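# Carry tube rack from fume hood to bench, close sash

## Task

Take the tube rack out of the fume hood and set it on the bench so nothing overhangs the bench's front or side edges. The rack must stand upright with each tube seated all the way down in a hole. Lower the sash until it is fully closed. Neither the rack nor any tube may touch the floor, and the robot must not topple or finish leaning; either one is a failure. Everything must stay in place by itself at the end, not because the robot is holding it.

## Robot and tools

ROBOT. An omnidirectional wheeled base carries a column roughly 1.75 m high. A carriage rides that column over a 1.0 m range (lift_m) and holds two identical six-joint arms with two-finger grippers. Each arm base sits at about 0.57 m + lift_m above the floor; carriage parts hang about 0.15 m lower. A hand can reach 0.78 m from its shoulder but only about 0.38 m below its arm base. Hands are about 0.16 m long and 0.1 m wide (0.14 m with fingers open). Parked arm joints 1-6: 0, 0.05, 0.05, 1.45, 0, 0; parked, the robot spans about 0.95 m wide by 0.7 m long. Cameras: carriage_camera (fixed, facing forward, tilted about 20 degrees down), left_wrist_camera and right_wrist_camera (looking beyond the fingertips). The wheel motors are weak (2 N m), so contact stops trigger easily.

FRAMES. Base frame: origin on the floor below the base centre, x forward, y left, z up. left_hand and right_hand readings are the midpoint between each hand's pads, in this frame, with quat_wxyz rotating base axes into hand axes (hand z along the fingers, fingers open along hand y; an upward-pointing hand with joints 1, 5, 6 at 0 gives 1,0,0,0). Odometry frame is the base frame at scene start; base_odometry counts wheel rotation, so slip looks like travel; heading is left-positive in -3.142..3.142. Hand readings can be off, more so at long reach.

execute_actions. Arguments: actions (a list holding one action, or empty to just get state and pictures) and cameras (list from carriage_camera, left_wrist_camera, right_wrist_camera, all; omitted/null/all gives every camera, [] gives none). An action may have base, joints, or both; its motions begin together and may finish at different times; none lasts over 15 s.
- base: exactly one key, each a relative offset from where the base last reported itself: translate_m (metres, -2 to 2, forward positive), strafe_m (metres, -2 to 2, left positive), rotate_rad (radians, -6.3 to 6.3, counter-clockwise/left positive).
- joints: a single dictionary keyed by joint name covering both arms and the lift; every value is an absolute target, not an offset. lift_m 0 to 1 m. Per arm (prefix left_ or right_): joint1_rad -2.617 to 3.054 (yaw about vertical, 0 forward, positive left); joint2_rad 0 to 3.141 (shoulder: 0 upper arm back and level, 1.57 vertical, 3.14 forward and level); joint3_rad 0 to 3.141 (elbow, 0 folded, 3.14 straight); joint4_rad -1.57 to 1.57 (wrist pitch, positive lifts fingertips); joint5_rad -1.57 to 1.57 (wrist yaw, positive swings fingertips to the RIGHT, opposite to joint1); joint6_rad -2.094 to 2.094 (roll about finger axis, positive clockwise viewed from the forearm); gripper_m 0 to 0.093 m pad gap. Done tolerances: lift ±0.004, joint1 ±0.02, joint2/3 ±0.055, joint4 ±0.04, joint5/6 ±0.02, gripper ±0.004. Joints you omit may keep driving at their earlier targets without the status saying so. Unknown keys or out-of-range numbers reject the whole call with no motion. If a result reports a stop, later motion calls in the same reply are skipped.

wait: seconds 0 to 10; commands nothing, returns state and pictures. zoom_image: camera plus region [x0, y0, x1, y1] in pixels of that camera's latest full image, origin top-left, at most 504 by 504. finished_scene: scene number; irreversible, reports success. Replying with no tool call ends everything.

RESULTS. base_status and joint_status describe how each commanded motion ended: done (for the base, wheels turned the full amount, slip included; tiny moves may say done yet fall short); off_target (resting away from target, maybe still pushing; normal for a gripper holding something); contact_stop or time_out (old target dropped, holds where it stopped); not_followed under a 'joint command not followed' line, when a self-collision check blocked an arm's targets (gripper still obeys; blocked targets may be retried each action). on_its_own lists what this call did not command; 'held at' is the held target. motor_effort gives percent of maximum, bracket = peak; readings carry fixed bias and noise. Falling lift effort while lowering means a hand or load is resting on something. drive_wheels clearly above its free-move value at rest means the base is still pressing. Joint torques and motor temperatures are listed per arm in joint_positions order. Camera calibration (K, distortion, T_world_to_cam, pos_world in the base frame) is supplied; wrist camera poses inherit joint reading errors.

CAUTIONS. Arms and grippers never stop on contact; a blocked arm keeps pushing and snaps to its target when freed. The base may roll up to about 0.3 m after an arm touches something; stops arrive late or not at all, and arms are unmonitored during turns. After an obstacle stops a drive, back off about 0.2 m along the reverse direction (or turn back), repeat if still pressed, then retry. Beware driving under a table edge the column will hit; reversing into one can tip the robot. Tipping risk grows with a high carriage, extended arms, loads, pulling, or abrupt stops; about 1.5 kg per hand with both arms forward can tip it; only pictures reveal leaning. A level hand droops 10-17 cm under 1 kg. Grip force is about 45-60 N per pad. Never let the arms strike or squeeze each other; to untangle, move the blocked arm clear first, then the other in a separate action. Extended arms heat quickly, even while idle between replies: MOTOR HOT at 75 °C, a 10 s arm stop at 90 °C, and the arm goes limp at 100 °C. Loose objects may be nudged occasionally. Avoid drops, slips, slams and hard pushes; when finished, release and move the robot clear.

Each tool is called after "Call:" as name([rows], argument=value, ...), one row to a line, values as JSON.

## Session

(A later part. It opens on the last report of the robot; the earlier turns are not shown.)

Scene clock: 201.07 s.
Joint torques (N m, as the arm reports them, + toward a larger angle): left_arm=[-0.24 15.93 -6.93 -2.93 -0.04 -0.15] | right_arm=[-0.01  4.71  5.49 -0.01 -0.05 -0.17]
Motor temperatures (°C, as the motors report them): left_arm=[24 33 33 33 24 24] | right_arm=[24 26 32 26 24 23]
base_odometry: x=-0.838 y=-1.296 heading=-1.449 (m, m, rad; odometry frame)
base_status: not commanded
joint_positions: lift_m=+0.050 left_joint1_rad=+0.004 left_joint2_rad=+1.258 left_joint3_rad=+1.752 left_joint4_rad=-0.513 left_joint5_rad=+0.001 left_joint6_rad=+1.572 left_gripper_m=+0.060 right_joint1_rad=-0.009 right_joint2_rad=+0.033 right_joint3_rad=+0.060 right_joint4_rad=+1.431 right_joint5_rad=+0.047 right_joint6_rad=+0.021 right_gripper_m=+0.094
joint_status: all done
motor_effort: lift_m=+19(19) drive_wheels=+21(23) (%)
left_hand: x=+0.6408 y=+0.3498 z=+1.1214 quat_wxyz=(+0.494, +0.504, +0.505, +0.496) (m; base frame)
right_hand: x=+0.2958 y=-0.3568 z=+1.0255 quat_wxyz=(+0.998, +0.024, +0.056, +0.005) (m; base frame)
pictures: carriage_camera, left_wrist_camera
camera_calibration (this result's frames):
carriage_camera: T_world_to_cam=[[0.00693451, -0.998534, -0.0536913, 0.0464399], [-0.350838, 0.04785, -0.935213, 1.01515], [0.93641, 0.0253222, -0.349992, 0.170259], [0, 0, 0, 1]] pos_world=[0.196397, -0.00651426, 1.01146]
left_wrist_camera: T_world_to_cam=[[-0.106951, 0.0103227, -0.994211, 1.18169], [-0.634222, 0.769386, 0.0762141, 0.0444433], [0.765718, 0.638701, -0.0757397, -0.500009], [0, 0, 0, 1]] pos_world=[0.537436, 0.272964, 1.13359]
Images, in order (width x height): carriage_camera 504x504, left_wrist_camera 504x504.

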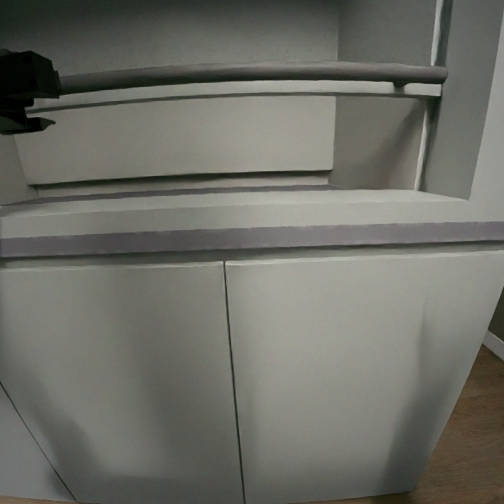

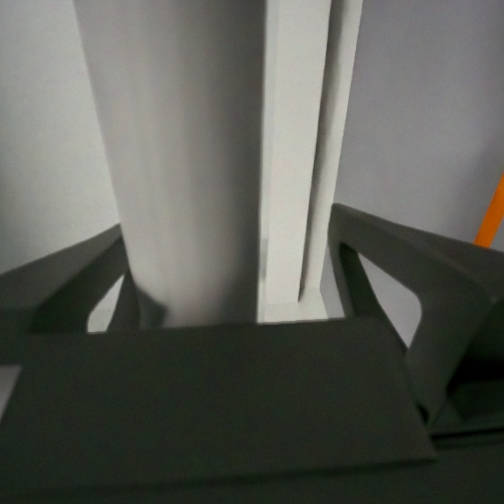

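Call:
wait(seconds=4)

Scene clock: 206.17 s.
Joint torques (N m, as the arm reports them, + toward a larger angle): left_arm=[-0.27 15.88 -7.02 -2.93 -0.03 -0.13] | right_arm=[ 0.    4.57  5.55 -0.04 -0.04 -0.17]
Motor temperatures (°C, as the motors report them): left_arm=[24 36 33 36 24 24] | right_arm=[24 26 32 26 24 23]
base_odometry: x=-0.838 y=-1.296 heading=-1.449 (m, m, rad; odometry frame)
base_status: not commanded
joint_positions: lift_m=+0.050 left_joint1_rad=+0.004 left_joint2_rad=+1.258 left_joint3_rad=+1.752 left_joint4_rad=-0.513 left_joint5_rad=+0.001 left_joint6_rad=+1.572 left_gripper_m=+0.060 right_joint1_rad=-0.009 right_joint2_rad=+0.033 right_joint3_rad=+0.060 right_joint4_rad=+1.431 right_joint5_rad=+0.047 right_joint6_rad=+0.021 right_gripper_m=+0.094
joint_status: all done
motor_effort: lift_m=+18(19) drive_wheels=+21(23) (%)
left_hand: x=+0.6408 y=+0.3498 z=+1.1214 quat_wxyz=(+0.494, +0.504, +0.505, +0.496) (m; base frame)
right_hand: x=+0.2958 y=-0.3568 z=+1.0255 quat_wxyz=(+0.998, +0.024, +0.056, +0.005) (m; base frame)
wait: 4.00 s; at rest from the start
pictures: carriage_camera, left_wrist_camera, right_wrist_camera
camera_calibration (this result's frames):
carriage_camera: T_world_to_cam=[[0.00693451, -0.998534, -0.0536913, 0.0464399], [-0.350838, 0.04785, -0.935213, 1.01515], [0.93641, 0.0253222, -0.349992, 0.170259], [0, 0, 0, 1]] pos_world=[0.196397, -0.00651426, 1.01146]
left_wrist_camera: T_world_to_cam=[[-0.106951, 0.0103227, -0.994211, 1.18169], [-0.634222, 0.769386, 0.0762141, 0.0444433], [0.765718, 0.638701, -0.0757397, -0.500009], [0, 0, 0, 1]] pos_world=[0.537436, 0.272964, 1.13359]
right_wrist_camera: T_world_to_cam=[[0.0675062, -0.977212, -0.201244, -0.164596], [0.726343, 0.186418, -0.66157, 0.539669], [0.68401, -0.101512, 0.722375, -0.867018], [0, 0, 0, 1]] pos_world=[0.212176, -0.349461, 0.950217]
Images, in order (width x height): carriage_camera 504x504, left_wrist_camera 504x504, right_wrist_camera 504x504.

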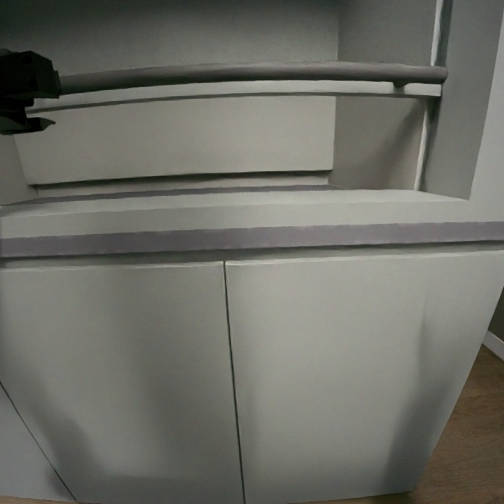

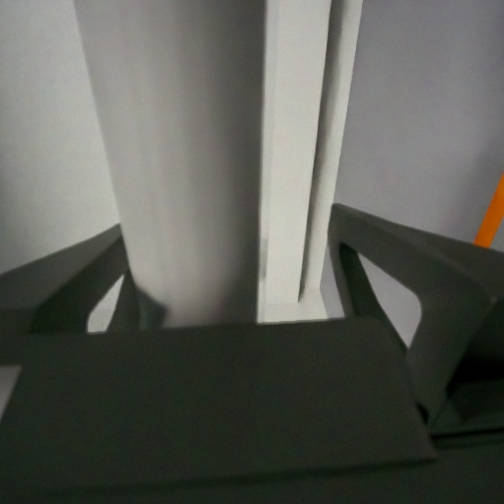

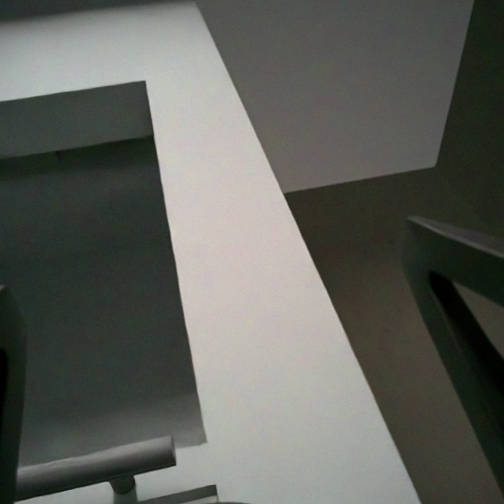

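Call:
execute_actions([
  {"base":{"translate_m":-0.05},"joints":{"lift_m":0.3,"left_joint2_rad":1.57,"left_joint3_rad":1.57,"left_joint4_rad":-1.0}},
], cameras=["carriage_camera"])

Call:
execute_actions([
  {"joints":{"lift_m":0.18,"left_joint4_rad":-1.2}},
], cameras=["carriage_camera","left_wrist_camera"])

Scene clock: 210.63 s.
Joint torques (N m, as the arm reports them, + toward a larger angle): left_arm=[-0.3   1.84  1.57  1.39 -0.13 -0.14] | right_arm=[-0.08  4.54  5.46 -0.01 -0.05 -0.14]
Motor temperatures (°C, as the motors report them): left_arm=[24 38 33 37 24 24] | right_arm=[24 26 32 26 24 23]
base_odometry: x=-0.844 y=-1.246 heading=-1.449 (m, m, rad; odometry frame)
base_status: done
joint_positions: lift_m=+0.300 left_joint1_rad=+0.004 left_joint2_rad=+1.458 left_joint3_rad=+1.642 left_joint4_rad=-0.973 left_joint5_rad=+0.011 left_joint6_rad=+1.572 left_gripper_m=+0.060 right_joint1_rad=-0.009 right_joint2_rad=+0.033 right_joint3_rad=+0.060 right_joint4_rad=+1.431 right_joint5_rad=+0.047 right_joint6_rad=+0.021 right_gripper_m=+0.094
joint_status: left_joint2_rad off_target (ended at +1.458, target +1.570); left_joint3_rad off_target (ended at +1.643, target +1.570); the others done
motor_effort: lift_m=+23(27) drive_wheels=+15(36) (%)
left_hand: x=+0.6623 y=+0.3481 z=+1.1473 quat_wxyz=(+0.272, +0.654, +0.653, +0.266) (m; base frame)
right_hand: x=+0.2958 y=-0.3568 z=+1.2750 quat_wxyz=(+0.998, +0.024, +0.056, +0.005) (m; base frame)
pictures: carriage_camera
camera_calibration (this result's frames):
carriage_camera: T_world_to_cam=[[0.00693451, -0.998534, -0.0536913, 0.0598403], [-0.350838, 0.04785, -0.935213, 1.24856], [0.93641, 0.0253222, -0.349992, 0.257611], [0, 0, 0, 1]] pos_world=[0.196397, -0.00651426, 1.26104]
Images, in order (width x height): carriage_camera 504x504.

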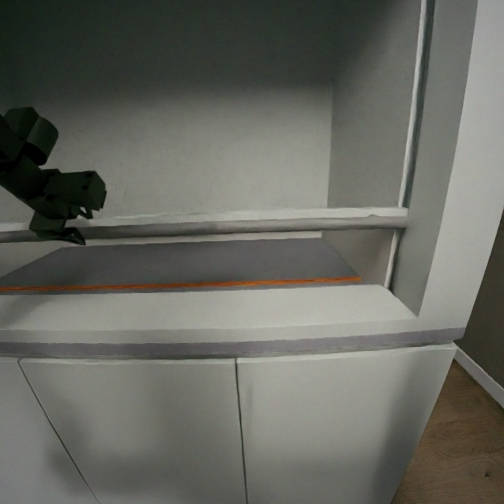

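Scene clock: 211.63 s.
Joint torques (N m, as the arm reports them, + toward a larger angle): left_arm=[-0.37  9.49 -3.09 -1.82 -0.09 -0.12] | right_arm=[-0.01  4.87  5.67 -0.03 -0.03 -0.14]
Motor temperatures (°C, as the motors report them): left_arm=[24 38 33 36 24 24] | right_arm=[24 26 32 26 24 23]
base_odometry: x=-0.844 y=-1.246 heading=-1.449 (m, m, rad; odometry frame)
base_status: not commanded
joint_positions: lift_m=+0.180 left_joint1_rad=+0.004 left_joint2_rad=+1.374 left_joint3_rad=+1.706 left_joint4_rad=-0.761 left_joint5_rad=+0.010 left_joint6_rad=+1.572 left_gripper_m=+0.060 right_joint1_rad=-0.009 right_joint2_rad=+0.033 right_joint3_rad=+0.060 right_joint4_rad=+1.432 right_joint5_rad=+0.047 right_joint6_rad=+0.021 right_gripper_m=+0.094
joint_status: left_joint4_rad off_target (ended at -0.761, target -1.200); the others done
motor_effort: lift_m=+18(19) drive_wheels=+14(15) (%)
left_hand: x=+0.6730 y=+0.3483 z=+1.1290 quat_wxyz=(+0.384, +0.596, +0.594, +0.380) (m; base frame)
right_hand: x=+0.2957 y=-0.3568 z=+1.1555 quat_wxyz=(+0.998, +0.024, +0.055, +0.005) (m; base frame)
pictures: carriage_camera, left_wrist_camera
camera_calibration (this result's frames):
carriage_camera: T_world_to_cam=[[0.00693451, -0.998534, -0.0536913, 0.0534213], [-0.350838, 0.04785, -0.935213, 1.13675], [0.93641, 0.0253222, -0.349992, 0.215768], [0, 0, 0, 1]] pos_world=[0.196397, -0.00651426, 1.14149]
left_wrist_camera: T_world_to_cam=[[-0.494702, 0.0097175, -0.869008, 1.31253], [-0.544671, 0.775717, 0.318741, -0.270836], [0.677202, 0.631006, -0.378456, -0.119094], [0, 0, 0, 1]] pos_world=[0.582447, 0.272487, 1.18186]
Images, in order (width x height): carriage_camera 504x504, left_wrist_camera 504x504.

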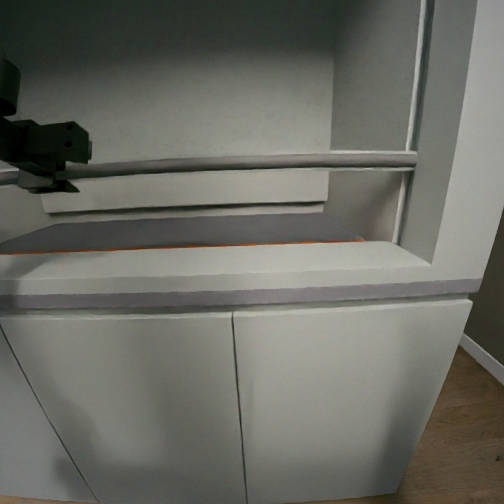

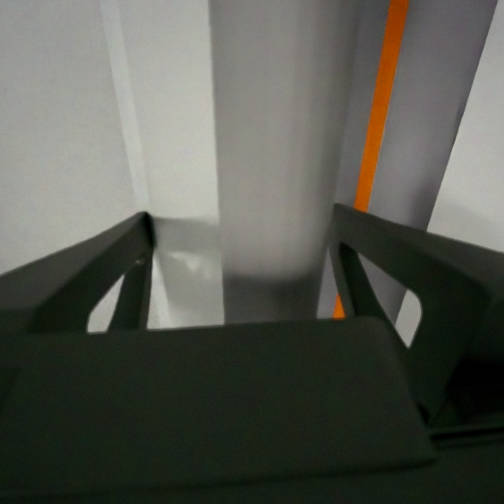

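Call:
execute_actions([
  {"joints":{"lift_m":0.0,"left_joint4_rad":-1.5,"left_joint2_rad":1.8,"left_joint3_rad":1.4,"left_gripper_m":0.02}},
], cameras=["carriage_camera","left_wrist_camera"])

Scene clock: 214.70 s.
Joint torques (N m, as the arm reports them, + toward a larger angle): left_arm=[-0.3  14.31 -5.93 -2.95 -0.18 -0.21] | right_arm=[-0.1   4.58  5.67 -0.06 -0.03 -0.17]
Motor temperatures (°C, as the motors report them): left_arm=[24 39 33 37 24 24] | right_arm=[24 26 32 26 24 23]
base_odometry: x=-0.844 y=-1.246 heading=-1.449 (m, m, rad; odometry frame)
base_status: not commanded
joint_positions: lift_m=+0.000 left_joint1_rad=+0.004 left_joint2_rad=+1.329 left_joint3_rad=+1.577 left_joint4_rad=-0.187 left_joint5_rad=+0.011 left_joint6_rad=+1.578 left_gripper_m=+0.038 right_joint1_rad=-0.009 right_joint2_rad=+0.033 right_joint3_rad=+0.060 right_joint4_rad=+1.432 right_joint5_rad=+0.047 right_joint6_rad=+0.021 right_gripper_m=+0.094
joint_status: left_joint2_rad off_target (ended at +1.329, target +1.800); left_joint3_rad off_target (ended at +1.577, target +1.400); left_joint4_rad off_target (ended at -0.187, target -1.500); left_gripper_m off_target (ended at +0.038, target +0.020); the others done
motor_effort: lift_m=+18(18) drive_wheels=+21(21) (%)
left_hand: x=+0.6940 y=+0.3482 z=+1.0458 quat_wxyz=(+0.515, +0.488, +0.481, +0.515) (m; base frame)
right_hand: x=+0.2957 y=-0.3568 z=+0.9755 quat_wxyz=(+0.998, +0.024, +0.055, +0.005) (m; base frame)
pictures: carriage_camera, left_wrist_camera
camera_calibration (this result's frames):
carriage_camera: T_world_to_cam=[[0.00693451, -0.998534, -0.0536913, 0.043758], [-0.350838, 0.04785, -0.935213, 0.968432], [0.93641, 0.0253222, -0.349992, 0.152777], [0, 0, 0, 1]] pos_world=[0.196397, -0.00651426, 0.96151]
left_wrist_camera: T_world_to_cam=[[-0.0265093, 0.017638, -0.999493, 1.05934], [-0.630358, 0.775709, 0.0304077, 0.128198], [0.775852, 0.630845, -0.00944526, -0.619015], [0, 0, 0, 1]] pos_world=[0.589157, 0.272374, 1.04906]
Images, in order (width x height): carriage_camera 504x504, left_wrist_camera 504x504.

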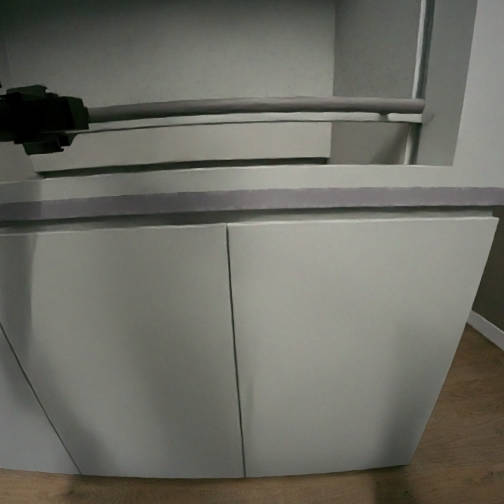

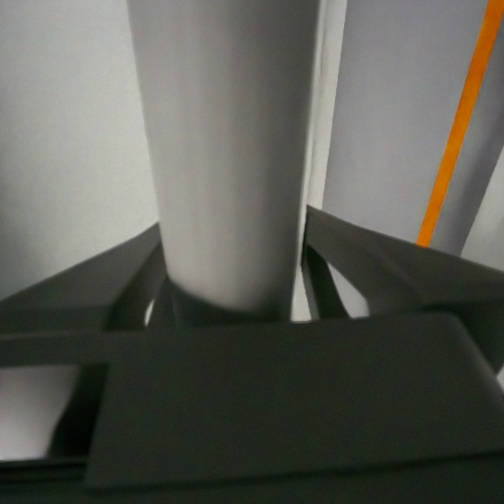

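Call:
execute_actions([
  {"joints":{"lift_m":0.3,"left_joint4_rad":-1.3,"left_joint2_rad":1.57,"left_joint3_rad":1.57,"left_gripper_m":0.06}},
], cameras=["left_wrist_camera"])

Call:
execute_actions([
  {"joints":{"lift_m":0.12,"left_joint4_rad":-1.5}},
], cameras=["carriage_camera"])

Call:
execute_actions([
  {"joints":{"lift_m":0.0,"left_joint2_rad":1.8,"left_joint3_rad":1.4}},
], cameras=["carriage_camera","left_wrist_camera"])

Scene clock: 218.57 s.
Joint torques (N m, as the arm reports them, + toward a larger angle): left_arm=[-0.24 -7.09  5.04  0.25  0.03 -0.07] | right_arm=[ 0.03  4.53  5.52 -0.02 -0.03 -0.12]
Motor temperatures (°C, as the motors report them): left_arm=[24 39 33 38 24 24] | right_arm=[24 26 32 26 24 23]
base_odometry: x=-0.844 y=-1.246 heading=-1.449 (m, m, rad; odometry frame)
base_status: not commanded
joint_positions: lift_m=+0.300 left_joint1_rad=+0.004 left_joint2_rad=+1.563 left_joint3_rad=+1.589 left_joint4_rad=-1.211 left_joint5_rad=+0.005 left_joint6_rad=+1.571 left_gripper_m=+0.060 right_joint1_rad=-0.009 right_joint2_rad=+0.033 right_joint3_rad=+0.060 right_joint4_rad=+1.431 right_joint5_rad=+0.047 right_joint6_rad=+0.021 right_gripper_m=+0.094
joint_status: left_joint4_rad off_target (ended at -1.210, target -1.300); the others done
motor_effort: lift_m=+24(28) drive_wheels=+3(24) (%)
left_hand: x=+0.6229 y=+0.3490 z=+1.0581 quat_wxyz=(+0.137, +0.693, +0.695, +0.134) (m; base frame)
right_hand: x=+0.2959 y=-0.3568 z=+1.2749 quat_wxyz=(+0.998, +0.024, +0.056, +0.005) (m; base frame)
pictures: left_wrist_camera
camera_calibration (this result's frames):
left_wrist_camera: T_world_to_cam=[[-0.955816, 0.00677441, -0.293888, 0.90575], [-0.181157, 0.773767, 0.607015, -0.806863], [0.231513, 0.633434, -0.738352, 0.545113], [0, 0, 0, 1]] pos_world=[0.593361, 0.272895, 1.15845]
Images, in order (width x height): left_wrist_camera 504x504.

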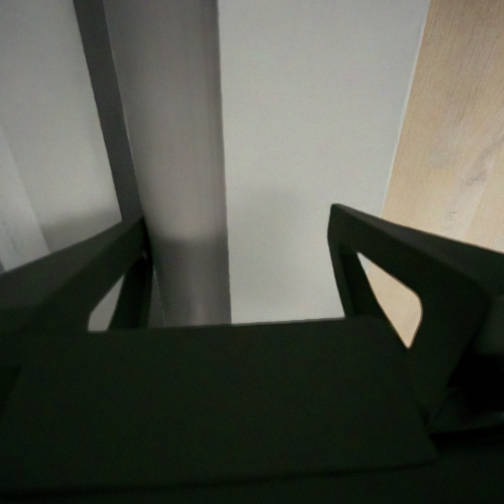

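Scene clock: 219.83 s.
Joint torques (N m, as the arm reports them, + toward a larger angle): left_arm=[-0.61  1.79 -4.4  -1.99 -0.1  -0.09] | right_arm=[-0.12  4.5   5.62 -0.01 -0.04 -0.17]
Motor temperatures (°C, as the motors report them): left_arm=[24 39 33 38 24 24] | right_arm=[24 26 32 26 24 23]
base_odometry: x=-0.844 y=-1.246 heading=-1.449 (m, m, rad; odometry frame)
base_status: not commanded
joint_positions: lift_m=+0.121 left_joint1_rad=+0.007 left_joint2_rad=+1.463 left_joint3_rad=+1.722 left_joint4_rad=-1.072 left_joint5_rad=+0.010 left_joint6_rad=+1.571 left_gripper_m=+0.060 right_joint1_rad=-0.009 right_joint2_rad=+0.033 right_joint3_rad=+0.060 right_joint4_rad=+1.432 right_joint5_rad=+0.047 right_joint6_rad=+0.021 right_gripper_m=+0.094
joint_status: left_joint4_rad off_target (ended at -1.072, target -1.500); the others done
motor_effort: lift_m=+17(18) drive_wheels=+6(36) (%)
left_hand: x=+0.6510 y=+0.3495 z=+0.9808 quat_wxyz=(+0.264, +0.656, +0.658, +0.259) (m; base frame)
right_hand: x=+0.2957 y=-0.3568 z=+1.0956 quat_wxyz=(+0.998, +0.024, +0.055, +0.005) (m; base frame)
pictures: carriage_camera
camera_calibration (this result's frames):
carriage_camera: T_world_to_cam=[[0.00693451, -0.998534, -0.0536913, 0.0502067], [-0.350838, 0.04785, -0.935213, 1.08076], [0.93641, 0.0253222, -0.349992, 0.194813], [0, 0, 0, 1]] pos_world=[0.196397, -0.00651426, 1.08162]
Images, in order (width x height): carriage_camera 504x504.

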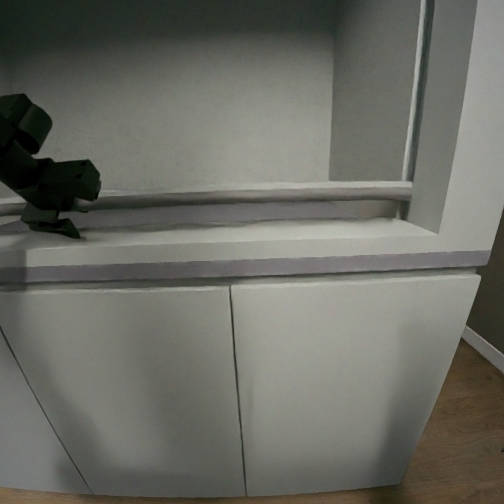

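Scene clock: 220.67 s.
Joint torques (N m, as the arm reports them, + toward a larger angle): left_arm=[ -0.56  13.14 -10.62  -1.79  -0.11  -0.08] | right_arm=[ 0.08  4.55  5.83 -0.08 -0.02 -0.14]
Motor temperatures (°C, as the motors report them): left_arm=[24 39 33 37 24 24] | right_arm=[24 26 32 26 24 23]
base_odometry: x=-0.844 y=-1.246 heading=-1.449 (m, m, rad; odometry frame)
base_status: not commanded
joint_positions: lift_m=+0.105 left_joint1_rad=+0.008 left_joint2_rad=+1.489 left_joint3_rad=+1.788 left_joint4_rad=-1.103 left_joint5_rad=+0.012 left_joint6_rad=+1.571 left_gripper_m=+0.060 right_joint1_rad=-0.009 right_joint2_rad=+0.031 right_joint3_rad=+0.057 right_joint4_rad=+1.433 right_joint5_rad=+0.047 right_joint6_rad=+0.021 right_gripper_m=+0.094
joint_status: lift_m contact_stop (moved -0.016 of -0.121); left_joint2_rad off_target (ended at +1.489, target +1.800); left_joint3_rad off_target (ended at +1.788, target +1.400)
on_its_own: lift_m is held at +0.104, not at your +0.000, since a contact_stop
motor_effort: lift_m=+18(18) drive_wheels=+8(17) (%)
left_hand: x=+0.6544 y=+0.3497 z=+0.9760 quat_wxyz=(+0.267, +0.655, +0.657, +0.262) (m; base frame)
right_hand: x=+0.2959 y=-0.3569 z=+1.0791 quat_wxyz=(+0.998, +0.024, +0.056, +0.005) (m; base frame)
pictures: carriage_camera, left_wrist_camera
camera_calibration (this result's frames):
carriage_camera: T_world_to_cam=[[0.00693451, -0.998534, -0.0536913, 0.0493548], [-0.350838, 0.04785, -0.935213, 1.06592], [0.93641, 0.0253222, -0.349992, 0.18926], [0, 0, 0, 1]] pos_world=[0.196397, -0.00651426, 1.06575]
left_wrist_camera: T_world_to_cam=[[-0.77792, 0.00447725, -0.628347, 1.12259], [-0.394004, 0.775497, 0.49332, -0.502219], [0.48949, 0.631335, -0.601511, 0.175119], [0, 0, 0, 1]] pos_world=[0.589688, 0.273885, 1.05847]
Images, in order (width x height): carriage_camera 504x504, left_wrist_camera 504x504.

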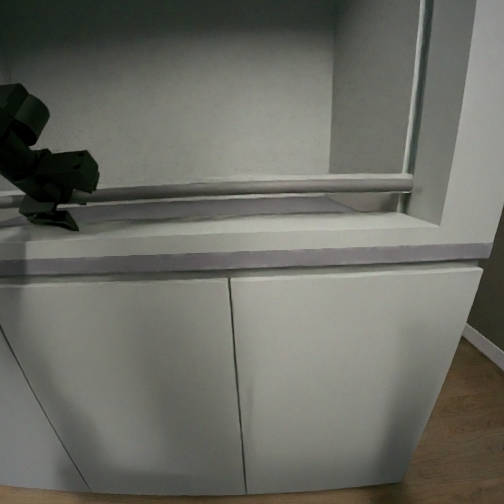

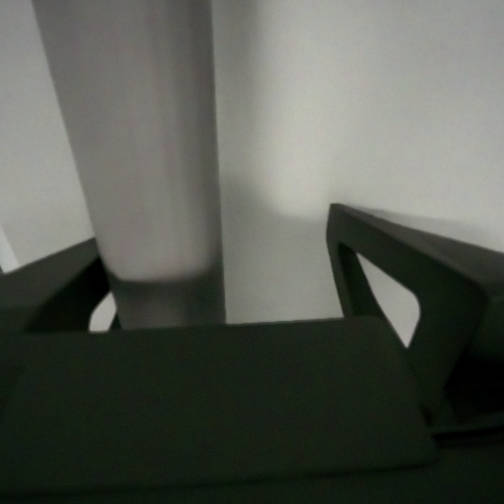

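Call:
execute_actions([
  {"joints":{"lift_m":0.33,"left_joint4_rad":-1.35,"left_joint2_rad":1.57,"left_joint3_rad":1.57}},
], cameras=[])

Call:
execute_actions([
  {"base":{"translate_m":0.03},"joints":{"left_gripper_m":0.0}},
], cameras=["left_wrist_camera"])

Call:
execute_actions([
  {"joints":{"lift_m":0.15,"left_joint4_rad":-1.45}},
], cameras=["carriage_camera","left_wrist_camera"])

Scene clock: 223.67 s.
Joint torques (N m, as the arm reports them, + toward a larger angle): left_arm=[-0.59 -7.96  5.14  0.64 -0.01 -0.04] | right_arm=[-0.02  4.67  5.66 -0.01 -0.02 -0.14]
Motor temperatures (°C, as the motors report them): left_arm=[24 39 33 37 24 24] | right_arm=[24 26 32 26 24 23]
base_odometry: x=-0.844 y=-1.247 heading=-1.449 (m, m, rad; odometry frame)
base_status: not commanded
joint_positions: lift_m=+0.330 left_joint1_rad=+0.007 left_joint2_rad=+1.574 left_joint3_rad=+1.585 left_joint4_rad=-1.331 left_joint5_rad=+0.005 left_joint6_rad=+1.571 left_gripper_m=+0.060 right_joint1_rad=-0.009 right_joint2_rad=+0.031 right_joint3_rad=+0.057 right_joint4_rad=+1.432 right_joint5_rad=+0.047 right_joint6_rad=+0.021 right_gripper_m=+0.094
joint_status: all done
motor_effort: lift_m=+24(28) drive_wheels=+5(13) (%)
left_hand: x=+0.5951 y=+0.3500 z=+1.0740 quat_wxyz=(+0.090, +0.699, +0.704, +0.087) (m; base frame)
right_hand: x=+0.2960 y=-0.3569 z=+1.3042 quat_wxyz=(+0.998, +0.024, +0.056, +0.005) (m; base frame)
pictures: none
No camera images: the call's "cameras" was empty. Leave "cameras" out to get every camera's image.

Scene clock: 224.63 s.
Joint torques (N m, as the arm reports them, + toward a larger angle): left_arm=[-0.44 -7.79  5.16  0.71 -0.01 -0.04] | right_arm=[-0.05  4.87  5.95 -0.05 -0.02 -0.14]
Motor temperatures (°C, as the motors report them): left_arm=[24 39 33 36 24 24] | right_arm=[24 26 32 26 24 23]
base_odometry: x=-0.840 y=-1.276 heading=-1.449 (m, m, rad; odometry frame)
base_status: done
joint_positions: lift_m=+0.330 left_joint1_rad=+0.007 left_joint2_rad=+1.574 left_joint3_rad=+1.585 left_joint4_rad=-1.337 left_joint5_rad=+0.005 left_joint6_rad=+1.571 left_gripper_m=+0.001 right_joint1_rad=-0.009 right_joint2_rad=+0.031 right_joint3_rad=+0.057 right_joint4_rad=+1.431 right_joint5_rad=+0.047 right_joint6_rad=+0.021 right_gripper_m=+0.094
joint_status: all done
motor_effort: lift_m=+24(24) drive_wheels=-3(30) (%)
left_hand: x=+0.5937 y=+0.3500 z=+1.0736 quat_wxyz=(+0.088, +0.700, +0.704, +0.085) (m; base frame)
right_hand: x=+0.2962 y=-0.3569 z=+1.3042 quat_wxyz=(+0.998, +0.024, +0.056, +0.005) (m; base frame)
pictures: left_wrist_camera
camera_calibration (this result's frames):
left_wrist_camera: T_world_to_cam=[[-0.987732, 0.00288466, -0.15613, 0.754837], [-0.0966949, 0.773788, 0.626021, -0.892938], [0.122617, 0.633438, -0.764016, 0.654932], [0, 0, 0, 1]] pos_world=[0.578929, 0.273909, 1.17723]
Images, in order (width x height): left_wrist_camera 504x504.

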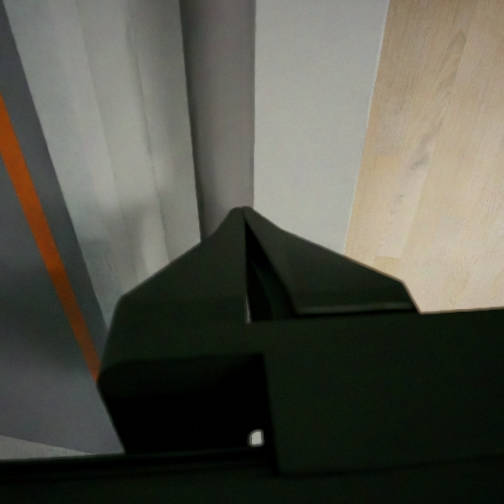

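Scene clock: 226.13 s.
Joint torques (N m, as the arm reports them, + toward a larger angle): left_arm=[-0.45  3.53 -1.32  0.18 -0.02 -0.1 ] | right_arm=[-0.09  4.75  5.77 -0.07 -0.03 -0.14]
Motor temperatures (°C, as the motors report them): left_arm=[24 39 33 36 24 24] | right_arm=[24 26 32 26 24 23]
base_odometry: x=-0.840 y=-1.276 heading=-1.449 (m, m, rad; odometry frame)
base_status: not commanded
joint_positions: lift_m=+0.151 left_joint1_rad=+0.006 left_joint2_rad=+1.442 left_joint3_rad=+1.674 left_joint4_rad=-1.335 left_joint5_rad=+0.003 left_joint6_rad=+1.571 left_gripper_m=+0.001 right_joint1_rad=-0.009 right_joint2_rad=+0.031 right_joint3_rad=+0.057 right_joint4_rad=+1.431 right_joint5_rad=+0.047 right_joint6_rad=+0.021 right_gripper_m=+0.094
joint_status: left_joint4_rad off_target (ended at -1.334, target -1.450); the others done
motor_effort: lift_m=+16(19) drive_wheels=+6(8) (%)
left_hand: x=+0.5906 y=+0.3499 z=+0.9635 quat_wxyz=(+0.165, +0.686, +0.690, +0.163) (m; base frame)
right_hand: x=+0.2962 y=-0.3569 z=+1.1249 quat_wxyz=(+0.998, +0.024, +0.056, +0.005) (m; base frame)
pictures: carriage_camera, left_wrist_camera
camera_calibration (this result's frames):
carriage_camera: T_world_to_cam=[[0.00693451, -0.998534, -0.0536913, 0.0518199], [-0.350838, 0.04785, -0.935213, 1.10886], [0.93641, 0.0253222, -0.349992, 0.205329], [0, 0, 0, 1]] pos_world=[0.196397, -0.00651426, 1.11166]
left_wrist_camera: T_world_to_cam=[[-0.928407, 0.00385753, -0.371544, 0.906761], [-0.233335, 0.772134, 0.59107, -0.709211], [0.289162, 0.635447, -0.715955, 0.425843], [0, 0, 0, 1]] pos_world=[0.553222, 0.273507, 1.06098]
Images, in order (width x height): carriage_camera 504x504, left_wrist_camera 504x504.

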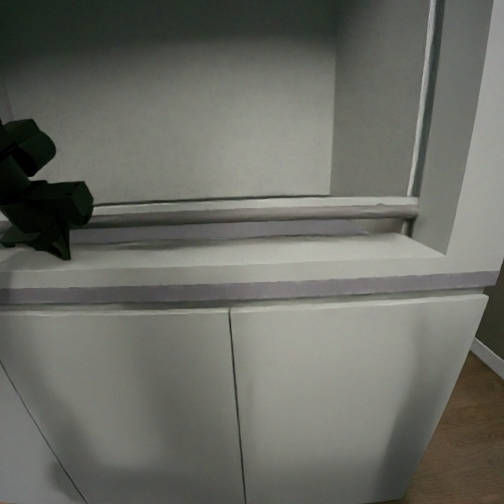

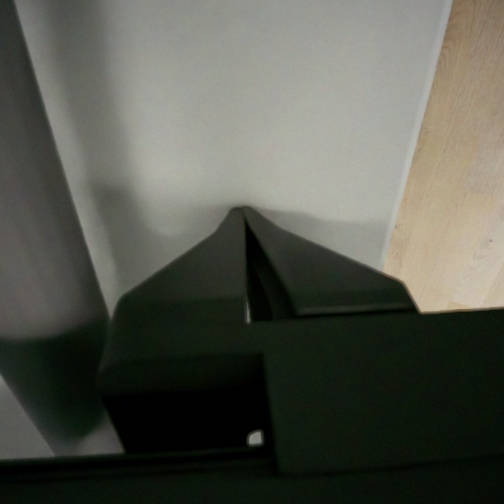

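Slipped in front. Retry further forward so the tip goes behind the bar.

Call:
execute_actions([
  {"joints":{"lift_m":0.35,"left_joint4_rad":-1.2}},
], cameras=[])

Call:
execute_actions([
  {"base":{"translate_m":0.03}},
], cameras=["left_wrist_camera"])

Call:
execute_actions([
  {"joints":{"lift_m":0.15}},
], cameras=["carriage_camera","left_wrist_camera"])

Scene clock: 230.93 s.
Joint torques (N m, as the arm reports them, + toward a larger angle): left_arm=[-0.47 -7.2   6.86  1.17 -0.03 -0.06] | right_arm=[-0.02  4.65  5.77 -0.03 -0.05 -0.12]
Motor temperatures (°C, as the motors report them): left_arm=[24 38 33 35 24 24] | right_arm=[24 26 32 26 24 23]
base_odometry: x=-0.840 y=-1.276 heading=-1.449 (m, m, rad; odometry frame)
base_status: not commanded
joint_positions: lift_m=+0.350 left_joint1_rad=+0.006 left_joint2_rad=+1.562 left_joint3_rad=+1.564 left_joint4_rad=-1.217 left_joint5_rad=+0.005 left_joint6_rad=+1.569 left_gripper_m=+0.001 right_joint1_rad=-0.009 right_joint2_rad=+0.031 right_joint3_rad=+0.057 right_joint4_rad=+1.431 right_joint5_rad=+0.047 right_joint6_rad=+0.021 right_gripper_m=+0.094
joint_status: all done
motor_effort: lift_m=+24(28) drive_wheels=+5(7) (%)
left_hand: x=+0.6172 y=+0.3499 z=+1.0994 quat_wxyz=(+0.126, +0.693, +0.699, +0.124) (m; base frame)
right_hand: x=+0.2963 y=-0.3568 z=+1.3242 quat_wxyz=(+0.998, +0.024, +0.057, +0.005) (m; base frame)
pictures: none
No camera images: the call's "cameras" was empty. Leave "cameras" out to get every camera's image.

Scene clock: 231.90 s.
Joint torques (N m, as the arm reports them, + toward a larger angle): left_arm=[-0.44 -2.17  6.55  2.36 -0.01 -0.03] | right_arm=[ 0.02  4.64  5.69 -0.02 -0.03 -0.17]
Motor temperatures (°C, as the motors report them): left_arm=[24 37 33 35 24 24] | right_arm=[24 26 32 26 24 23]
base_odometry: x=-0.837 y=-1.303 heading=-1.449 (m, m, rad; odometry frame)
base_status: translate_m contact_stop (by the wheels' count: +0.027 of +0.030)
joint_positions: lift_m=+0.350 left_joint1_rad=+0.006 left_joint2_rad=+1.510 left_joint3_rad=+1.564 left_joint4_rad=-1.380 left_joint5_rad=+0.005 left_joint6_rad=+1.569 left_gripper_m=+0.001 right_joint1_rad=-0.009 right_joint2_rad=+0.031 right_joint3_rad=+0.057 right_joint4_rad=+1.429 right_joint5_rad=+0.047 right_joint6_rad=+0.021 right_gripper_m=+0.094
joint_status: not commanded
motor_effort: lift_m=+24(24) drive_wheels=+9(33) (%)
left_hand: x=+0.5740 y=+0.3497 z=+1.1036 quat_wxyz=(+0.088, +0.699, +0.705, +0.085) (m; base frame)
right_hand: x=+0.2968 y=-0.3568 z=+1.3241 quat_wxyz=(+0.998, +0.024, +0.058, +0.005) (m; base frame)
pictures: left_wrist_camera
camera_calibration (this result's frames):
left_wrist_camera: T_world_to_cam=[[-0.987618, 0.00132554, -0.156875, 0.741409], [-0.0983658, 0.773749, 0.625808, -0.912175], [0.122211, 0.63349, -0.764038, 0.680697], [0, 0, 0, 1]] pos_world=[0.559313, 0.273597, 1.20723]
Images, in order (width x height): left_wrist_camera 504x504.

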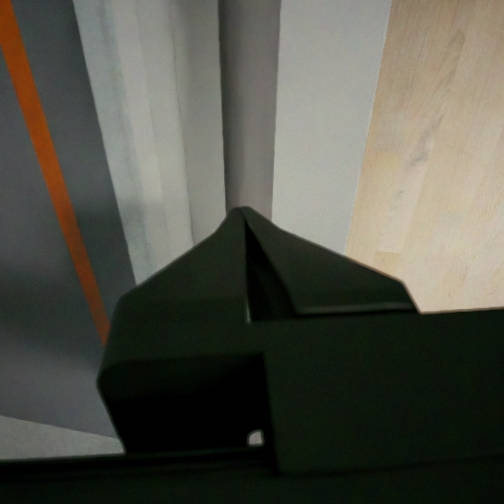

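not run: a stop came earlier in this reply.

Call:
execute_actions([
  {"base":{"translate_m":-0.05},"joints":{"left_joint4_rad":-0.95}},
], cameras=["left_wrist_camera","carriage_camera"])

Call:
execute_actions([
  {"joints":{"lift_m":0.12}},
], cameras=["carriage_camera","left_wrist_camera"])

Scene clock: 234.90 s.
Joint torques (N m, as the arm reports them, + toward a larger angle): left_arm=[-0.59 -6.87  7.38  1.51 -0.01 -0.06] | right_arm=[ 0.01  4.58  5.91 -0.01 -0.01 -0.15]
Motor temperatures (°C, as the motors report them): left_arm=[24 37 33 35 24 24] | right_arm=[24 26 32 26 24 23]
base_odometry: x=-0.843 y=-1.254 heading=-1.449 (m, m, rad; odometry frame)
base_status: done
joint_positions: lift_m=+0.350 left_joint1_rad=+0.006 left_joint2_rad=+1.557 left_joint3_rad=+1.564 left_joint4_rad=-0.967 left_joint5_rad=+0.005 left_joint6_rad=+1.569 left_gripper_m=+0.001 right_joint1_rad=-0.009 right_joint2_rad=+0.031 right_joint3_rad=+0.057 right_joint4_rad=+1.430 right_joint5_rad=+0.047 right_joint6_rad=+0.021 right_gripper_m=+0.094
joint_status: all done
motor_effort: lift_m=+24(24) drive_wheels=+7(15) (%)
left_hand: x=+0.6709 y=+0.3503 z=+1.1298 quat_wxyz=(+0.214, +0.672, +0.677, +0.212) (m; base frame)
right_hand: x=+0.2966 y=-0.3568 z=+1.3241 quat_wxyz=(+0.998, +0.024, +0.057, +0.005) (m; base frame)
pictures: carriage_camera, left_wrist_camera
camera_calibration (this result's frames):
carriage_camera: T_world_to_cam=[[0.00693451, -0.998534, -0.0536913, 0.0625166], [-0.350838, 0.04785, -0.935213, 1.29517], [0.93641, 0.0253222, -0.349992, 0.275056], [0, 0, 0, 1]] pos_world=[0.196397, -0.00651426, 1.31089]
left_wrist_camera: T_world_to_cam=[[-0.866339, 0.00210039, -0.499452, 1.14657], [-0.315839, 0.77236, 0.551095, -0.688707], [0.386915, 0.635182, -0.668462, 0.402304], [0, 0, 0, 1]] pos_world=[0.620137, 0.273985, 1.22112]
Images, in order (width x height): carriage_camera 504x504, left_wrist_camera 504x504.

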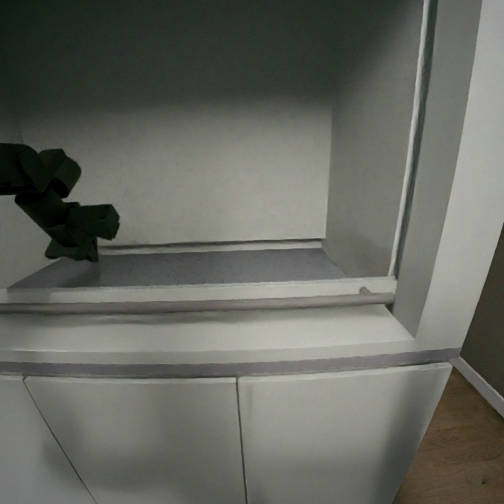

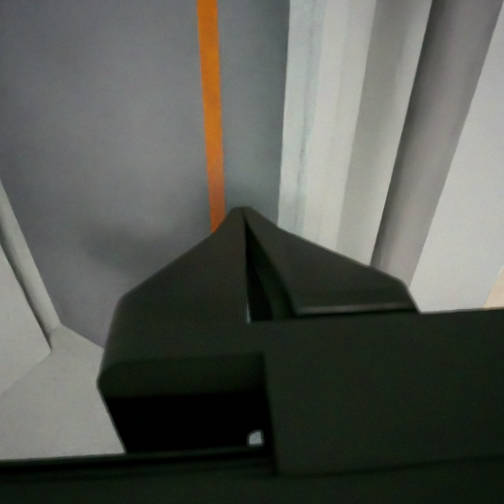

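Scene clock: 236.37 s.
Joint torques (N m, as the arm reports them, + toward a larger angle): left_arm=[-0.47  7.51 -0.46  0.39 -0.06 -0.12] | right_arm=[-0.05  4.65  5.79 -0.06 -0.02 -0.15]
Motor temperatures (°C, as the motors report them): left_arm=[24 36 33 35 24 24] | right_arm=[24 26 32 26 24 23]
base_odometry: x=-0.843 y=-1.253 heading=-1.449 (m, m, rad; odometry frame)
base_status: not commanded
joint_positions: lift_m=+0.120 left_joint1_rad=+0.006 left_joint2_rad=+1.393 left_joint3_rad=+1.669 left_joint4_rad=-0.774 left_joint5_rad=+0.003 left_joint6_rad=+1.569 left_gripper_m=+0.001 right_joint1_rad=-0.009 right_joint2_rad=+0.031 right_joint3_rad=+0.057 right_joint4_rad=+1.431 right_joint5_rad=+0.047 right_joint6_rad=+0.021 right_gripper_m=+0.094
joint_status: all done
motor_effort: lift_m=+18(20) drive_wheels=+14(14) (%)
left_hand: x=+0.6776 y=+0.3506 z=+1.0432 quat_wxyz=(+0.362, +0.606, +0.610, +0.361) (m; base frame)
right_hand: x=+0.2963 y=-0.3569 z=+1.0948 quat_wxyz=(+0.998, +0.024, +0.057, +0.005) (m; base frame)
pictures: carriage_camera, left_wrist_camera
camera_calibration (this result's frames):
carriage_camera: T_world_to_cam=[[0.00693451, -0.998534, -0.0536913, 0.0502003], [-0.350838, 0.04785, -0.935213, 1.08065], [0.93641, 0.0253222, -0.349992, 0.194772], [0, 0, 0, 1]] pos_world=[0.196397, -0.00651426, 1.0815]
left_wrist_camera: T_world_to_cam=[[-0.552617, 0.00435085, -0.833424, 1.24415], [-0.5299, 0.770007, 0.35538, -0.289042], [0.643288, 0.638021, -0.423214, -0.0889485], [0, 0, 0, 1]] pos_world=[0.591597, 0.273902, 1.10198]
Images, in order (width x height): carriage_camera 504x504, left_wrist_camera 504x504.

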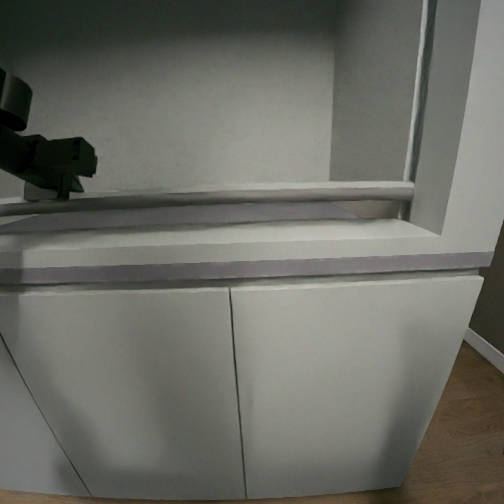

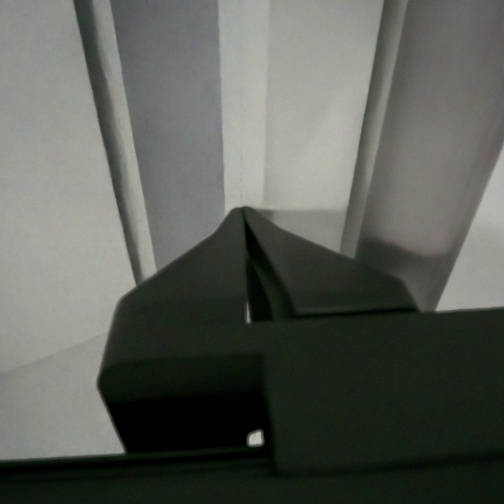

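Hand lies on the bar top. Press harder.

Call:
execute_actions([
  {"joints":{"lift_m":0.0,"left_joint4_rad":-1.5,"left_joint2_rad":1.85,"left_joint3_rad":1.35}},
], cameras=["carriage_camera","left_wrist_camera"])

Scene clock: 238.73 s.
Joint torques (N m, as the arm reports them, + toward a larger angle): left_arm=[-0.48 14.56 -7.91 -2.96 -0.03 -0.2 ] | right_arm=[-0.08  4.62  5.77 -0.03 -0.06 -0.16]
Motor temperatures (°C, as the motors report them): left_arm=[24 37 33 35 24 24] | right_arm=[24 26 33 26 24 23]
base_odometry: x=-0.843 y=-1.253 heading=-1.449 (m, m, rad; odometry frame)
base_status: not commanded
joint_positions: lift_m=+0.001 left_joint1_rad=+0.006 left_joint2_rad=+1.301 left_joint3_rad=+1.557 left_joint4_rad=-0.440 left_joint5_rad=+0.002 left_joint6_rad=+1.577 left_gripper_m=+0.001 right_joint1_rad=-0.009 right_joint2_rad=+0.031 right_joint3_rad=+0.057 right_joint4_rad=+1.431 right_joint5_rad=+0.047 right_joint6_rad=+0.021 right_gripper_m=+0.094
joint_status: left_joint2_rad off_target (ended at +1.301, target +1.850); left_joint3_rad off_target (ended at +1.556, target +1.350); left_joint4_rad off_target (ended at -0.440, target -1.500); the others done
motor_effort: lift_m=+17(17) drive_wheels=+21(21) (%)
left_hand: x=+0.6822 y=+0.3507 z=+0.9856 quat_wxyz=(+0.450, +0.544, +0.543, +0.454) (m; base frame)
right_hand: x=+0.2962 y=-0.3569 z=+0.9749 quat_wxyz=(+0.998, +0.024, +0.056, +0.005) (m; base frame)
pictures: carriage_camera, left_wrist_camera
camera_calibration (this result's frames):
carriage_camera: T_world_to_cam=[[0.00693451, -0.998534, -0.0536913, 0.0437621], [-0.350838, 0.04785, -0.935213, 0.968502], [0.93641, 0.0253222, -0.349992, 0.152803], [0, 0, 0, 1]] pos_world=[0.196397, -0.00651426, 0.961585]
left_wrist_camera: T_world_to_cam=[[-0.268618, 0.0145604, -0.963137, 1.12925], [-0.613017, 0.768681, 0.18259, -0.0386968], [0.743004, 0.639466, -0.197556, -0.407194], [0, 0, 0, 1]] pos_world=[0.582162, 0.27369, 1.01425]
Images, in order (width x height): carriage_camera 504x504, left_wrist_camera 504x504.

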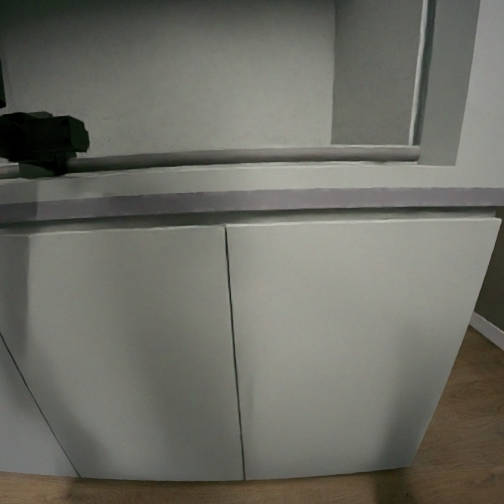

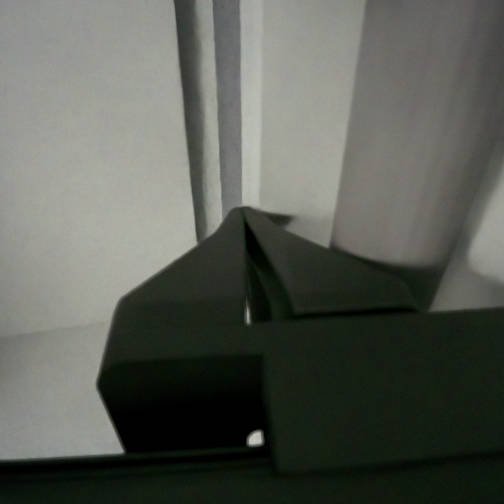

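Looks closed or nearly. Release upward and check from above.

Call:
execute_actions([
  {"joints":{"lift_m":0.35,"left_joint4_rad":-0.95,"left_joint2_rad":1.57,"left_joint3_rad":1.57}},
], cameras=["carriage_camera"])

Call:
zoom_image(camera="carriage_camera", region=[250, 250, 450, 350])

Scene clock: 242.30 s.
Joint torques (N m, as the arm reports them, + toward a larger angle): left_arm=[-0.5  -8.    6.26  1.51  0.03 -0.15] | right_arm=[-0.03  4.71  5.76 -0.02 -0.01 -0.15]
Motor temperatures (°C, as the motors report them): left_arm=[24 38 33 36 24 24] | right_arm=[24 26 33 26 24 23]
base_odometry: x=-0.843 y=-1.254 heading=-1.449 (m, m, rad; odometry frame)
base_status: not commanded
joint_positions: lift_m=+0.350 left_joint1_rad=+0.006 left_joint2_rad=+1.570 left_joint3_rad=+1.578 left_joint4_rad=-0.965 left_joint5_rad=+0.002 left_joint6_rad=+1.576 left_gripper_m=+0.001 right_joint1_rad=-0.009 right_joint2_rad=+0.031 right_joint3_rad=+0.057 right_joint4_rad=+1.431 right_joint5_rad=+0.047 right_joint6_rad=+0.021 right_gripper_m=+0.094
joint_status: all done
motor_effort: lift_m=+24(27) drive_wheels=+7(21) (%)
left_hand: x=+0.6749 y=+0.3507 z=+1.1305 quat_wxyz=(+0.213, +0.674, +0.674, +0.214) (m; base frame)
right_hand: x=+0.2964 y=-0.3569 z=+1.3241 quat_wxyz=(+0.998, +0.024, +0.057, +0.005) (m; base frame)
pictures: carriage_camera
camera_calibration (this result's frames):
carriage_camera: T_world_to_cam=[[0.00693451, -0.998534, -0.0536913, 0.0625167], [-0.350838, 0.04785, -0.935213, 1.29518], [0.93641, 0.0253222, -0.349992, 0.275057], [0, 0, 0, 1]] pos_world=[0.196397, -0.00651426, 1.31089]
Images, in order (width x height): carriage_camera 504x504.

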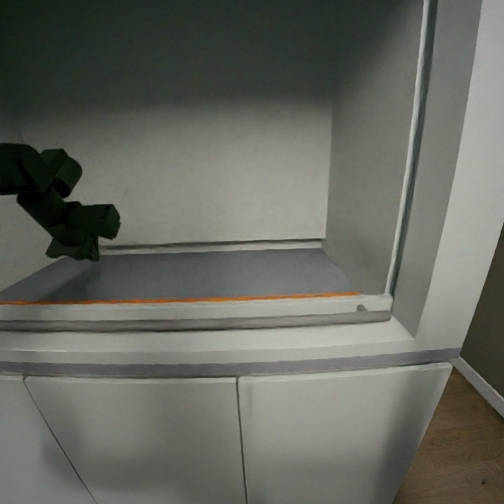

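Region (250, 250, 450, 350) of carriage_camera's 504x504 image, scaled by 2.520, with more detail than that image has.

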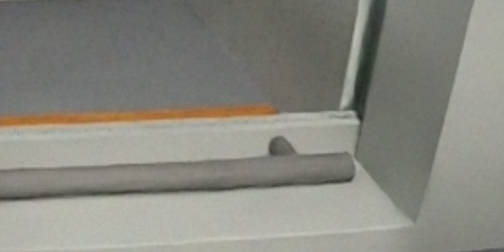

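Call:
execute_actions([
  {"joints":{"lift_m":0.0,"left_joint4_rad":-1.5,"left_joint2_rad":1.85,"left_joint3_rad":1.35}},
], cameras=["carriage_camera"])

Call:
execute_actions([
  {"joints":{"lift_m":0.35,"left_joint4_rad":-0.95,"left_joint2_rad":1.57,"left_joint3_rad":1.57}},
], cameras=[])

Call:
execute_actions([
  {"base":{"translate_m":-0.4}},
], cameras=["carriage_camera"])

Scene clock: 247.20 s.
Joint torques (N m, as the arm reports them, + toward a larger angle): left_arm=[-0.3  14.88 -9.72 -2.89  0.04 -0.16] | right_arm=[-0.01  4.59  5.76 -0.04 -0.03 -0.15]
Motor temperatures (°C, as the motors report them): left_arm=[24 38 33 37 24 24] | right_arm=[24 26 33 26 24 23]
base_odometry: x=-0.843 y=-1.253 heading=-1.449 (m, m, rad; odometry frame)
base_status: not commanded
joint_positions: lift_m=+0.001 left_joint1_rad=+0.004 left_joint2_rad=+1.290 left_joint3_rad=+1.581 left_joint4_rad=-0.529 left_joint5_rad=-0.002 left_joint6_rad=+1.576 left_gripper_m=+0.001 right_joint1_rad=-0.009 right_joint2_rad=+0.031 right_joint3_rad=+0.057 right_joint4_rad=+1.433 right_joint5_rad=+0.047 right_joint6_rad=+0.021 right_gripper_m=+0.094
joint_status: left_joint2_rad off_target (ended at +1.290, target +1.850); left_joint3_rad off_target (ended at +1.581, target +1.350); left_joint4_rad off_target (ended at -0.529, target -1.500); the others done
motor_effort: lift_m=+16(18) drive_wheels=+18(22) (%)
left_hand: x=+0.6723 y=+0.3506 z=+0.9798 quat_wxyz=(+0.435, +0.555, +0.556, +0.440) (m; base frame)
right_hand: x=+0.2959 y=-0.3568 z=+0.9750 quat_wxyz=(+0.998, +0.024, +0.056, +0.005) (m; base frame)
pictures: carriage_camera
camera_calibration (this result's frames):
carriage_camera: T_world_to_cam=[[0.00693451, -0.998534, -0.0536913, 0.0437683], [-0.350838, 0.04785, -0.935213, 0.96861], [0.93641, 0.0253222, -0.349992, 0.152844], [0, 0, 0, 1]] pos_world=[0.196397, -0.00651426, 0.961701]
Images, in order (width x height): carriage_camera 504x504.

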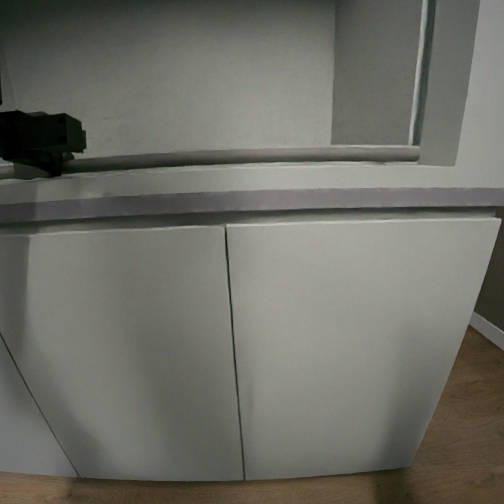

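Scene clock: 249.13 s.
Joint torques (N m, as the arm reports them, + toward a larger angle): left_arm=[-0.36 -8.16  6.66  1.51  0.05 -0.09] | right_arm=[-0.1   4.66  5.71 -0.06 -0.03 -0.12]
Motor temperatures (°C, as the motors report them): left_arm=[24 38 33 37 24 24] | right_arm=[24 26 33 26 24 23]
base_odometry: x=-0.843 y=-1.254 heading=-1.449 (m, m, rad; odometry frame)
base_status: not commanded
joint_positions: lift_m=+0.350 left_joint1_rad=+0.004 left_joint2_rad=+1.570 left_joint3_rad=+1.573 left_joint4_rad=-0.961 left_joint5_rad=-0.001 left_joint6_rad=+1.571 left_gripper_m=+0.001 right_joint1_rad=-0.009 right_joint2_rad=+0.031 right_joint3_rad=+0.057 right_joint4_rad=+1.432 right_joint5_rad=+0.047 right_joint6_rad=+0.021 right_gripper_m=+0.094
joint_status: all done
motor_effort: lift_m=+24(27) drive_wheels=+7(20) (%)
left_hand: x=+0.6749 y=+0.3504 z=+1.1289 quat_wxyz=(+0.212, +0.673, +0.676, +0.214) (m; base frame)
right_hand: x=+0.2960 y=-0.3568 z=+1.3242 quat_wxyz=(+0.998, +0.024, +0.056, +0.005) (m; base frame)
pictures: none
No camera images: the call's "cameras" was empty. Leave "cameras" out to get every camera's image.

Scene clock: 251.93 s.
Joint torques (N m, as the arm reports them, + toward a larger angle): left_arm=[-0.32 -8.11  6.62  1.46  0.04 -0.08] | right_arm=[-0.02  4.7   5.75 -0.05 -0.01 -0.15]
Motor temperatures (°C, as the motors report them): left_arm=[24 38 33 36 24 24] | right_arm=[24 26 33 26 24 23]
base_odometry: x=-0.892 y=-0.856 heading=-1.449 (m, m, rad; odometry frame)
base_status: done
joint_positions: lift_m=+0.350 left_joint1_rad=+0.004 left_joint2_rad=+1.570 left_joint3_rad=+1.573 left_joint4_rad=-0.960 left_joint5_rad=-0.001 left_joint6_rad=+1.571 left_gripper_m=+0.001 right_joint1_rad=-0.009 right_joint2_rad=+0.031 right_joint3_rad=+0.057 right_joint4_rad=+1.433 right_joint5_rad=+0.047 right_joint6_rad=+0.021 right_gripper_m=+0.094
joint_status: not commanded
motor_effort: lift_m=+24(24) drive_wheels=-2(34) (%)
left_hand: x=+0.6751 y=+0.3504 z=+1.1291 quat_wxyz=(+0.213, +0.673, +0.676, +0.214) (m; base frame)
right_hand: x=+0.2959 y=-0.3568 z=+1.3242 quat_wxyz=(+0.998, +0.024, +0.056, +0.005) (m; base frame)
pictures: carriage_camera
camera_calibration (this result's frames):
carriage_camera: T_world_to_cam=[[0.00693451, -0.998534, -0.0536913, 0.0625163], [-0.350838, 0.04785, -0.935213, 1.29517], [0.93641, 0.0253222, -0.349992, 0.275054], [0, 0, 0, 1]] pos_world=[0.196397, -0.00651426, 1.31088]
Images, in order (width x height): carriage_camera 504x504.

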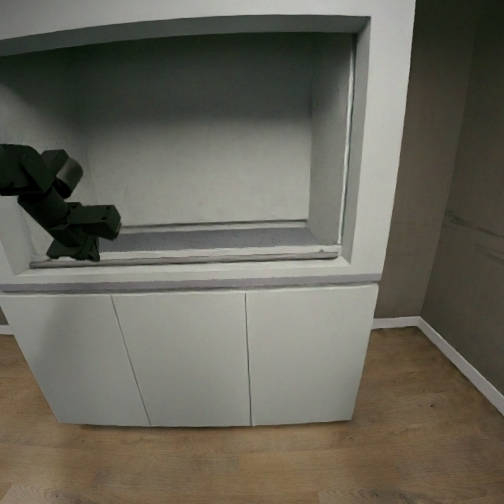

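Call:
finished_scene(scene=1)

The scene is finished: the task was done.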